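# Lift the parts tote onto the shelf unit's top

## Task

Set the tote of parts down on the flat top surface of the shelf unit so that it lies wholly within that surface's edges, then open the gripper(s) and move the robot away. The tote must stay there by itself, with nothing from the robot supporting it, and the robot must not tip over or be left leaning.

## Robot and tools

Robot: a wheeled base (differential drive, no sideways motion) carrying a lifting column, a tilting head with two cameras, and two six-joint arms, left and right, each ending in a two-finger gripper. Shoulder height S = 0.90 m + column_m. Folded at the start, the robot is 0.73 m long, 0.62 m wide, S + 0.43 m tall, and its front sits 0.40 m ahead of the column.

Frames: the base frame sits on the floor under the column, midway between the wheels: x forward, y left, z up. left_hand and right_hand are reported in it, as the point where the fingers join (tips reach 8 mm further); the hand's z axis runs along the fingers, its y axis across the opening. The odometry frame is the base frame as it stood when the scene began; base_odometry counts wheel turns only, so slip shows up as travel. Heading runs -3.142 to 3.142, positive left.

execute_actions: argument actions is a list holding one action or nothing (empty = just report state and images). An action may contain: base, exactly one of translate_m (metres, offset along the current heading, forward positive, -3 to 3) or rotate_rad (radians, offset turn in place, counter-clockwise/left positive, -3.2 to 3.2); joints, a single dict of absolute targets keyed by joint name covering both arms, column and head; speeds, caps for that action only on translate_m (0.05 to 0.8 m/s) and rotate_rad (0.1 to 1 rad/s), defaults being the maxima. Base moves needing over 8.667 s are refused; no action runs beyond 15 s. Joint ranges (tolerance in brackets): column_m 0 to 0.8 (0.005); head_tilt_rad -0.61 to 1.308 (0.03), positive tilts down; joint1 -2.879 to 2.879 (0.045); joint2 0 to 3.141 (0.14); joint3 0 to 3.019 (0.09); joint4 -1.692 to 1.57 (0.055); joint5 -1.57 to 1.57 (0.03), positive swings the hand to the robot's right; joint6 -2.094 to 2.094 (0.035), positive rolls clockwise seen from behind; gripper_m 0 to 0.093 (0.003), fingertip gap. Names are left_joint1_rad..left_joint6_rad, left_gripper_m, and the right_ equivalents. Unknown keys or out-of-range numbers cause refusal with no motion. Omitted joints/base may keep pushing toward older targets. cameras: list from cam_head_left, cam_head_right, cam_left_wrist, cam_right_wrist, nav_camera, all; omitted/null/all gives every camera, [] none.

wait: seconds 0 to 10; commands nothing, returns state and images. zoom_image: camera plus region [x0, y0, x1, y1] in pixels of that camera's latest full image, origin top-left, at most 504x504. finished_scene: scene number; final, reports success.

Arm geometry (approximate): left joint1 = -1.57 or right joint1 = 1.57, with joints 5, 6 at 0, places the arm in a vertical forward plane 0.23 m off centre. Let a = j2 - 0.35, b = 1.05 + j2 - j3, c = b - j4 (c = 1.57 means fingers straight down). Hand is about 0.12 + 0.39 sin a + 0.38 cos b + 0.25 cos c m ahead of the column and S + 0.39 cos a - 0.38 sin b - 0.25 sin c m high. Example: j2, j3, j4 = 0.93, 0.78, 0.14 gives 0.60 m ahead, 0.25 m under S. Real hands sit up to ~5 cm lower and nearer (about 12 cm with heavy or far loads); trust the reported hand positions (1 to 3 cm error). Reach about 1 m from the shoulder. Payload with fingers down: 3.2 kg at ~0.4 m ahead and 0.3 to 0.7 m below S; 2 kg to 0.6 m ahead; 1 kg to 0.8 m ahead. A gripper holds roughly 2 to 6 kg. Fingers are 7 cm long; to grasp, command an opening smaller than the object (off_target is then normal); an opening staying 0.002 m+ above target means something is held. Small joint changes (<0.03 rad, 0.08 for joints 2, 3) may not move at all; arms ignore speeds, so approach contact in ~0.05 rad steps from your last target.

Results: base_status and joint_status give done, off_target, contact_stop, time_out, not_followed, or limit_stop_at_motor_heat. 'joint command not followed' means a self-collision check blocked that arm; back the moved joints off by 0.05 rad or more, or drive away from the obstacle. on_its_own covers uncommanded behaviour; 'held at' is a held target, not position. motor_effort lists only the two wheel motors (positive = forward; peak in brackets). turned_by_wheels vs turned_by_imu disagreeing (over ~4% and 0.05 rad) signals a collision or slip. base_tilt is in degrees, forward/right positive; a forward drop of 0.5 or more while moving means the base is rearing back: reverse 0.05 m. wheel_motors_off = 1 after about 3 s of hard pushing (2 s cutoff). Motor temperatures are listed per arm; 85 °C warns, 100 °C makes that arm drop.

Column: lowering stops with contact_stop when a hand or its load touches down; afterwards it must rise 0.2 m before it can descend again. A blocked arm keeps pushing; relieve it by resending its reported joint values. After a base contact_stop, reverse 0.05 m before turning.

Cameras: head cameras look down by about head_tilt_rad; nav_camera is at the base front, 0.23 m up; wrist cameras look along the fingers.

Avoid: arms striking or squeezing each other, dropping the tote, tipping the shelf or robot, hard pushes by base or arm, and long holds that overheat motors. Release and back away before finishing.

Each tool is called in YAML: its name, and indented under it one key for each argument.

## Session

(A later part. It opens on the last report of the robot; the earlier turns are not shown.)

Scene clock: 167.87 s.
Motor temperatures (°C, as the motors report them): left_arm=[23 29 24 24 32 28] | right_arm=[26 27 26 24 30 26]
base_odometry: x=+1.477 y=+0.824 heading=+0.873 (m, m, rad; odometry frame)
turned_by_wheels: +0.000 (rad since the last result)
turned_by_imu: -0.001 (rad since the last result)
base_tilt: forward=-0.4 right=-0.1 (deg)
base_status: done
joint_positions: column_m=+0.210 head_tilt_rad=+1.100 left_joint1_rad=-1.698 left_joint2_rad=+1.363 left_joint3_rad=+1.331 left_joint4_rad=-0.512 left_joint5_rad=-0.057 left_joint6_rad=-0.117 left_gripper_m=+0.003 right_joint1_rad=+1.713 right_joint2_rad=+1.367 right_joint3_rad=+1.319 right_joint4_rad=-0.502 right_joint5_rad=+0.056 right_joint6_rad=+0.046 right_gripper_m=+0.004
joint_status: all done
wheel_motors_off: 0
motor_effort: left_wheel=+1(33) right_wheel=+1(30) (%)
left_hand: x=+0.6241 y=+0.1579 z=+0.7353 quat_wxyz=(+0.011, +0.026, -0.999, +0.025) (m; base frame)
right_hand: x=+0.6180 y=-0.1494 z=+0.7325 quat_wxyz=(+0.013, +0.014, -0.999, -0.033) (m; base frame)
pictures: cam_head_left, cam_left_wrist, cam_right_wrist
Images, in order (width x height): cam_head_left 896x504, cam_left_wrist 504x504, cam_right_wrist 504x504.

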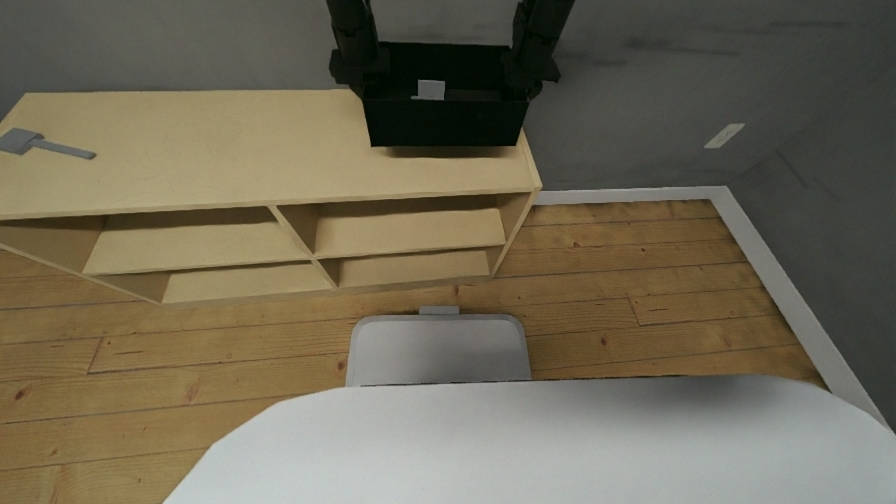

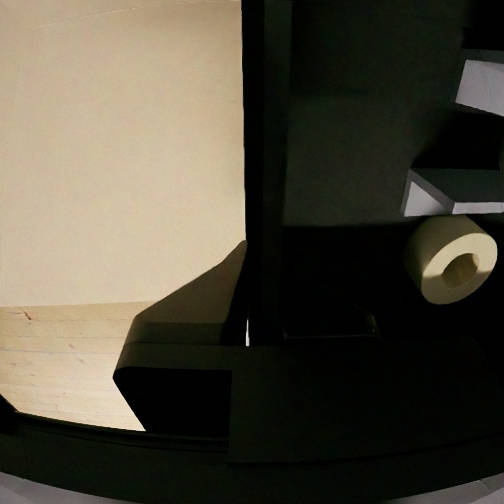

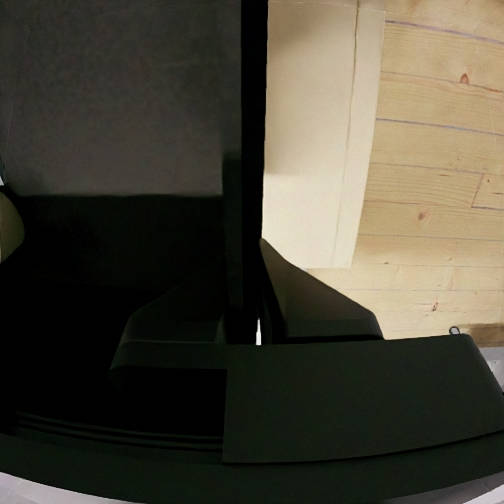

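execute_actions:
  actions:
    - {"joints":{"column_m":0.16}}
  cameras: ["cam_head_left","cam_left_wrist","cam_right_wrist"]

Scene clock: 171.00 s.
Motor temperatures (°C, as the motors report them): left_arm=[23 29 24 24 32 28] | right_arm=[26 27 26 24 31 26]
base_odometry: x=+1.477 y=+0.824 heading=+0.873 (m, m, rad; odometry frame)
turned_by_wheels: +0.000 (rad since the last result)
turned_by_imu: +0.000 (rad since the last result)
base_tilt: forward=-0.3 right=-0.1 (deg)
base_status: not commanded
joint_positions: column_m=+0.160 head_tilt_rad=+1.100 left_joint1_rad=-1.698 left_joint2_rad=+1.363 left_joint3_rad=+1.331 left_joint4_rad=-0.512 left_joint5_rad=-0.057 left_joint6_rad=-0.117 left_gripper_m=+0.003 right_joint1_rad=+1.713 right_joint2_rad=+1.367 right_joint3_rad=+1.319 right_joint4_rad=-0.502 right_joint5_rad=+0.056 right_joint6_rad=+0.046 right_gripper_m=+0.004
joint_status: all done
wheel_motors_off: 0
motor_effort: left_wheel=+0(1) right_wheel=+0(0) (%)
left_hand: x=+0.6241 y=+0.1579 z=+0.6853 quat_wxyz=(+0.011, +0.026, -0.999, +0.025) (m; base frame)
right_hand: x=+0.6180 y=-0.1494 z=+0.6825 quat_wxyz=(+0.013, +0.014, -0.999, -0.033) (m; base frame)
pictures: cam_head_left, cam_left_wrist, cam_right_wrist
Images, in order (width x height): cam_head_left 896x504, cam_left_wrist 504x504, cam_right_wrist 504x504.

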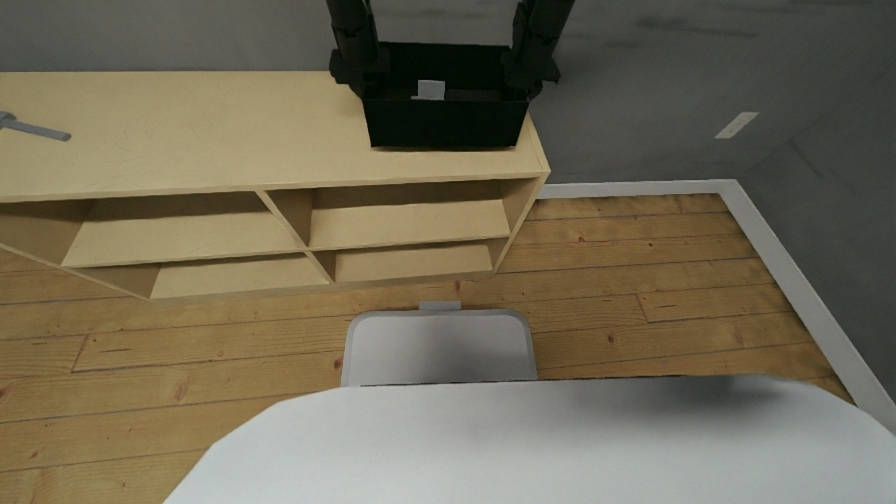

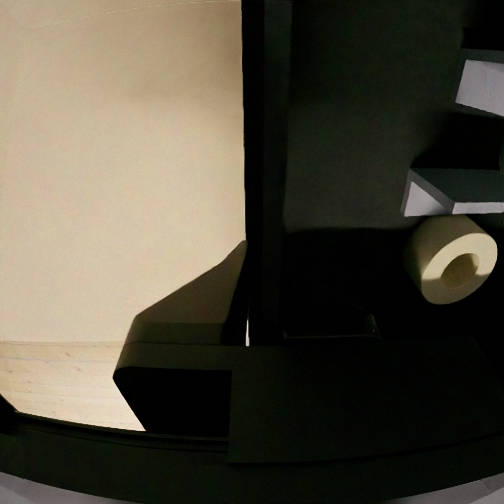

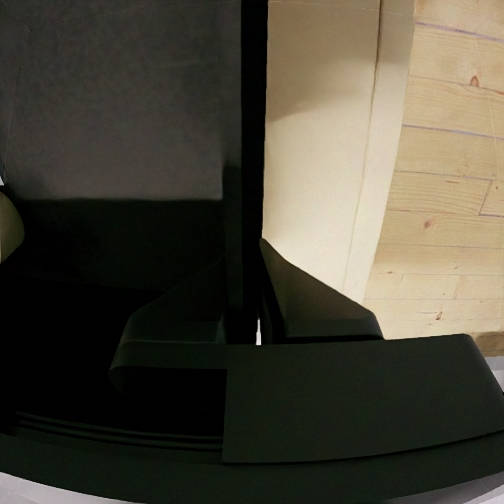

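execute_actions:
  actions:
    - {"joints":{"column_m":0.12}}
  cameras: ["cam_head_left","cam_left_wrist"]

Scene clock: 174.23 s.
Motor temperatures (°C, as the motors report them): left_arm=[23 29 24 24 33 28] | right_arm=[26 27 26 24 31 26]
base_odometry: x=+1.477 y=+0.824 heading=+0.873 (m, m, rad; odometry frame)
turned_by_wheels: +0.000 (rad since the last result)
turned_by_imu: +0.000 (rad since the last result)
base_tilt: forward=-0.3 right=+0.0 (deg)
base_status: not commanded
joint_positions: column_m=+0.120 head_tilt_rad=+1.100 left_joint1_rad=-1.701 left_joint2_rad=+1.342 left_joint3_rad=+1.331 left_joint4_rad=-0.512 left_joint5_rad=-0.063 left_joint6_rad=-0.115 left_gripper_m=+0.003 right_joint1_rad=+1.713 right_joint2_rad=+1.347 right_joint3_rad=+1.320 right_joint4_rad=-0.502 right_joint5_rad=+0.056 right_joint6_rad=+0.046 right_gripper_m=+0.004
joint_status: all done
wheel_motors_off: 0
motor_effort: left_wheel=+2(6) right_wheel=+0(5) (%)
left_hand: x=+0.6324 y=+0.1576 z=+0.6563 quat_wxyz=(+0.000, +0.025, -0.999, +0.025) (m; base frame)
right_hand: x=+0.6261 y=-0.1500 z=+0.6523 quat_wxyz=(+0.002, +0.013, -0.999, -0.033) (m; base frame)
pictures: cam_head_left, cam_left_wrist
Images, in order (width x height): cam_head_left 896x504, cam_left_wrist 504x504.

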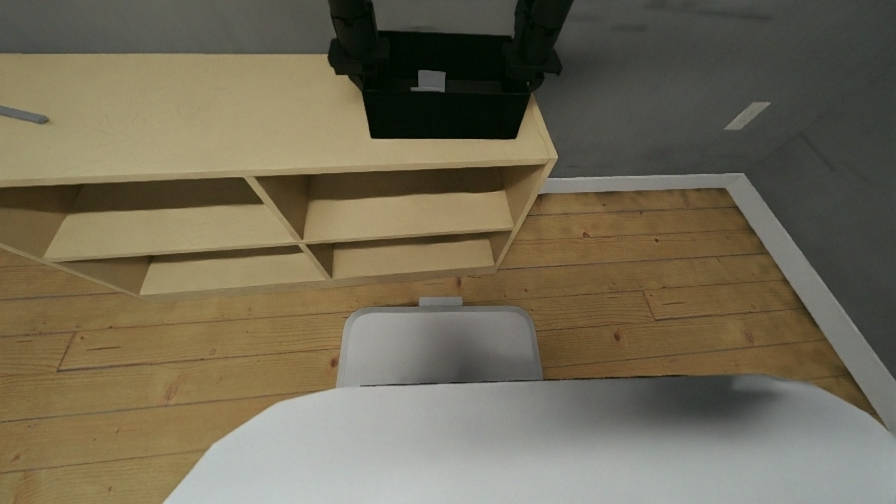

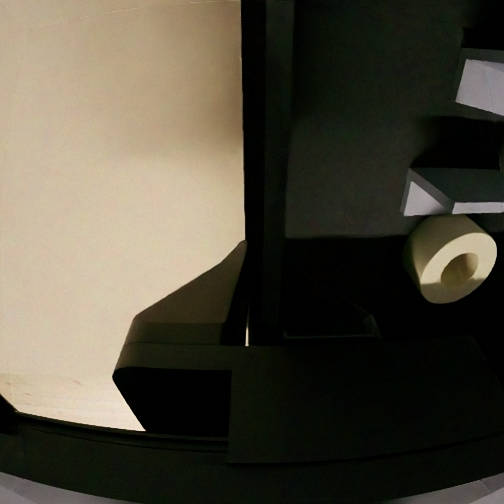

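execute_actions:
  actions:
    - {"joints":{"left_gripper_m":0.04,"right_gripper_m":0.04}}
  cameras: []

execute_actions:
  actions:
    - {"joints":{"column_m":0.3}}
  cameras: ["cam_head_left"]

execute_actions:
  actions:
    - {"base":{"translate_m":-0.6},"joints":{"head_tilt_rad":0.8}}
  cameras: ["cam_head_left","cam_head_right","nav_camera"]

Scene clock: 177.93 s.
Motor temperatures (°C, as the motors report them): left_arm=[23 29 24 24 33 28] | right_arm=[26 27 26 24 31 26]
base_odometry: x=+1.477 y=+0.824 heading=+0.873 (m, m, rad; odometry frame)
turned_by_wheels: +0.000 (rad since the last result)
turned_by_imu: -0.001 (rad since the last result)
base_tilt: forward=-0.4 right=+0.0 (deg)
base_status: not commanded
joint_positions: column_m=+0.120 head_tilt_rad=+1.100 left_joint1_rad=-1.695 left_joint2_rad=+1.342 left_joint3_rad=+1.331 left_joint4_rad=-0.512 left_joint5_rad=-0.002 left_joint6_rad=-0.015 left_gripper_m=+0.040 right_joint1_rad=+1.705 right_joint2_rad=+1.347 right_joint3_rad=+1.322 right_joint4_rad=-0.502 right_joint5_rad=+0.003 right_joint6_rad=+0.009 right_gripper_m=+0.040
joint_status: all done
wheel_motors_off: 0
motor_effort: left_wheel=+1(2) right_wheel=-1(3) (%)
left_hand: x=+0.6321 y=+0.1512 z=+0.6567 quat_wxyz=(+0.000, -0.023, -0.998, +0.052) (m; base frame)
right_hand: x=+0.6271 y=-0.1455 z=+0.6530 quat_wxyz=(+0.002, +0.029, -0.998, -0.057) (m; base frame)
pictures: none
No camera images: the call's "cameras" was empty. Leave "cameras" out to get every camera's image.

Scene clock: 180.87 s.
Motor temperatures (°C, as the motors report them): left_arm=[23 29 24 24 32 28] | right_arm=[26 27 26 24 30 26]
base_odometry: x=+1.477 y=+0.824 heading=+0.873 (m, m, rad; odometry frame)
turned_by_wheels: +0.000 (rad since the last result)
turned_by_imu: +0.000 (rad since the last result)
base_tilt: forward=-0.4 right=+0.0 (deg)
base_status: not commanded
joint_positions: column_m=+0.300 head_tilt_rad=+1.100 left_joint1_rad=-1.695 left_joint2_rad=+1.342 left_joint3_rad=+1.331 left_joint4_rad=-0.512 left_joint5_rad=-0.002 left_joint6_rad=-0.015 left_gripper_m=+0.040 right_joint1_rad=+1.705 right_joint2_rad=+1.347 right_joint3_rad=+1.322 right_joint4_rad=-0.502 right_joint5_rad=+0.003 right_joint6_rad=+0.008 right_gripper_m=+0.040
joint_status: all done
wheel_motors_off: 0
motor_effort: left_wheel=+1(1) right_wheel=+0(1) (%)
left_hand: x=+0.6321 y=+0.1512 z=+0.8365 quat_wxyz=(+0.000, -0.024, -0.998, +0.052) (m; base frame)
right_hand: x=+0.6271 y=-0.1455 z=+0.8328 quat_wxyz=(+0.002, +0.030, -0.998, -0.057) (m; base frame)
pictures: cam_head_left
Images, in order (width x height): cam_head_left 896x504.

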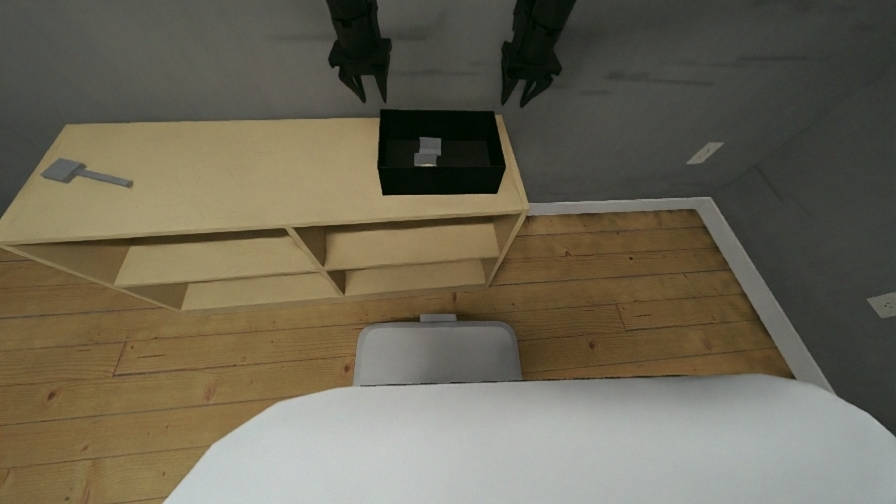

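Scene clock: 183.57 s.
Motor temperatures (°C, as the motors report them): left_arm=[23 29 24 24 31 27] | right_arm=[26 28 26 24 29 26]
base_odometry: x=+1.092 y=+0.364 heading=+0.875 (m, m, rad; odometry frame)
turned_by_wheels: +0.001 (rad since the last result)
turned_by_imu: +0.002 (rad since the last result)
base_tilt: forward=-0.4 right=-0.1 (deg)
base_status: done
joint_positions: column_m=+0.300 head_tilt_rad=+0.815 left_joint1_rad=-1.695 left_joint2_rad=+1.342 left_joint3_rad=+1.330 left_joint4_rad=-0.512 left_joint5_rad=-0.002 left_joint6_rad=-0.014 left_gripper_m=+0.040 right_joint1_rad=+1.705 right_joint2_rad=+1.347 right_joint3_rad=+1.324 right_joint4_rad=-0.502 right_joint5_rad=+0.002 right_joint6_rad=+0.008 right_gripper_m=+0.040
joint_status: all done
wheel_motors_off: 0
motor_effort: left_wheel=+1(34) right_wheel=+0(32) (%)
left_hand: x=+0.6316 y=+0.1510 z=+0.8364 quat_wxyz=(+0.000, -0.024, -0.998, +0.053) (m; base frame)
right_hand: x=+0.6277 y=-0.1455 z=+0.8330 quat_wxyz=(+0.001, +0.030, -0.998, -0.057) (m; base frame)
pictures: cam_head_left, cam_head_right, nav_camera
Images, in order (width x height): cam_head_left 896x504, cam_head_right 896x504, nav_camera 896x504.

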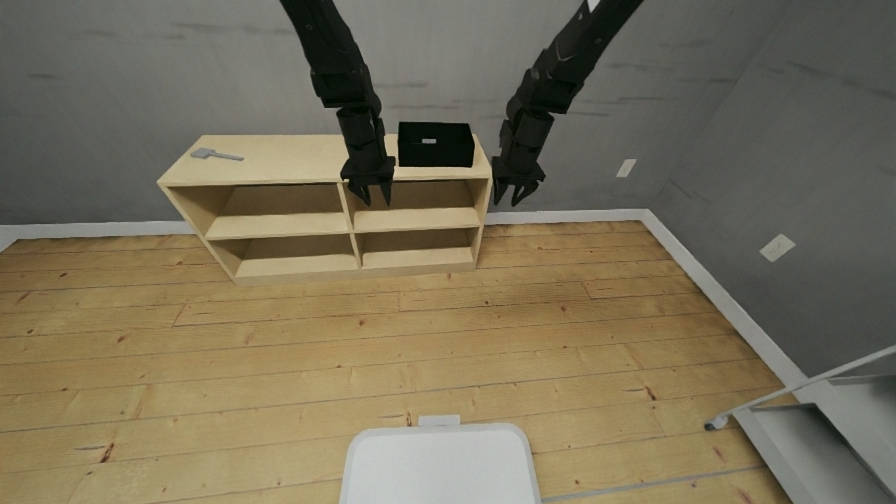

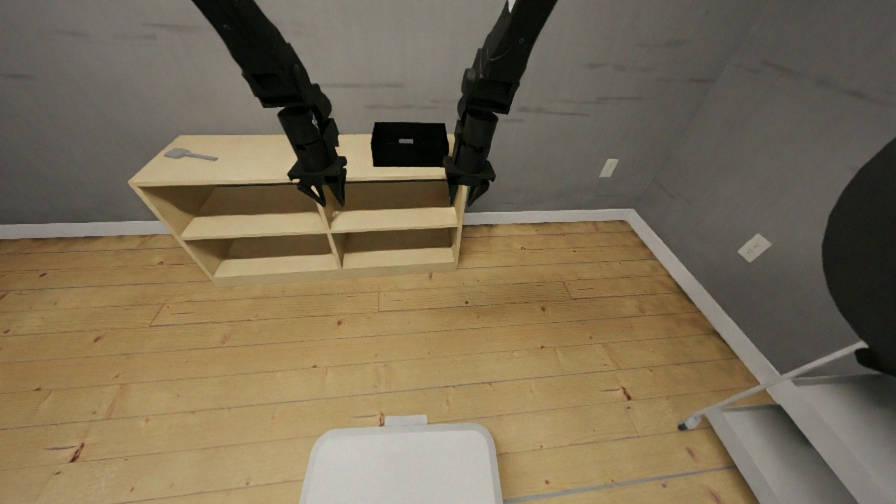

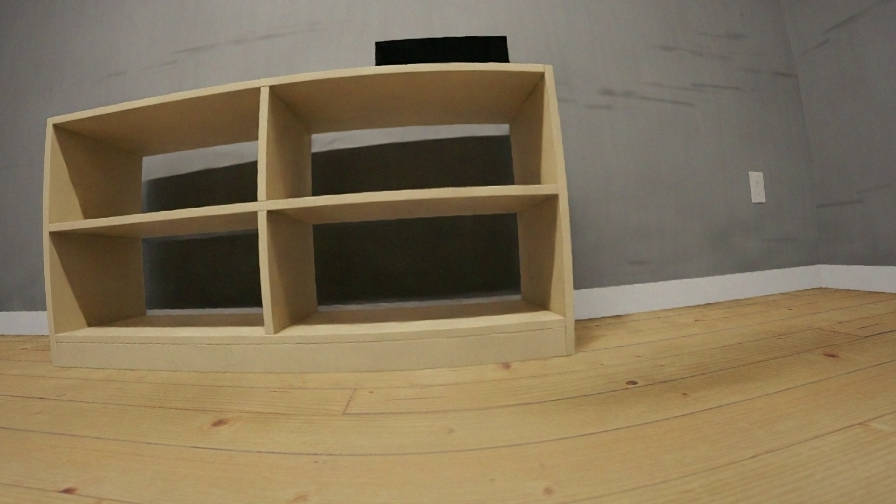

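finished_scene:
  scene: 1

The scene is finished: the task was done.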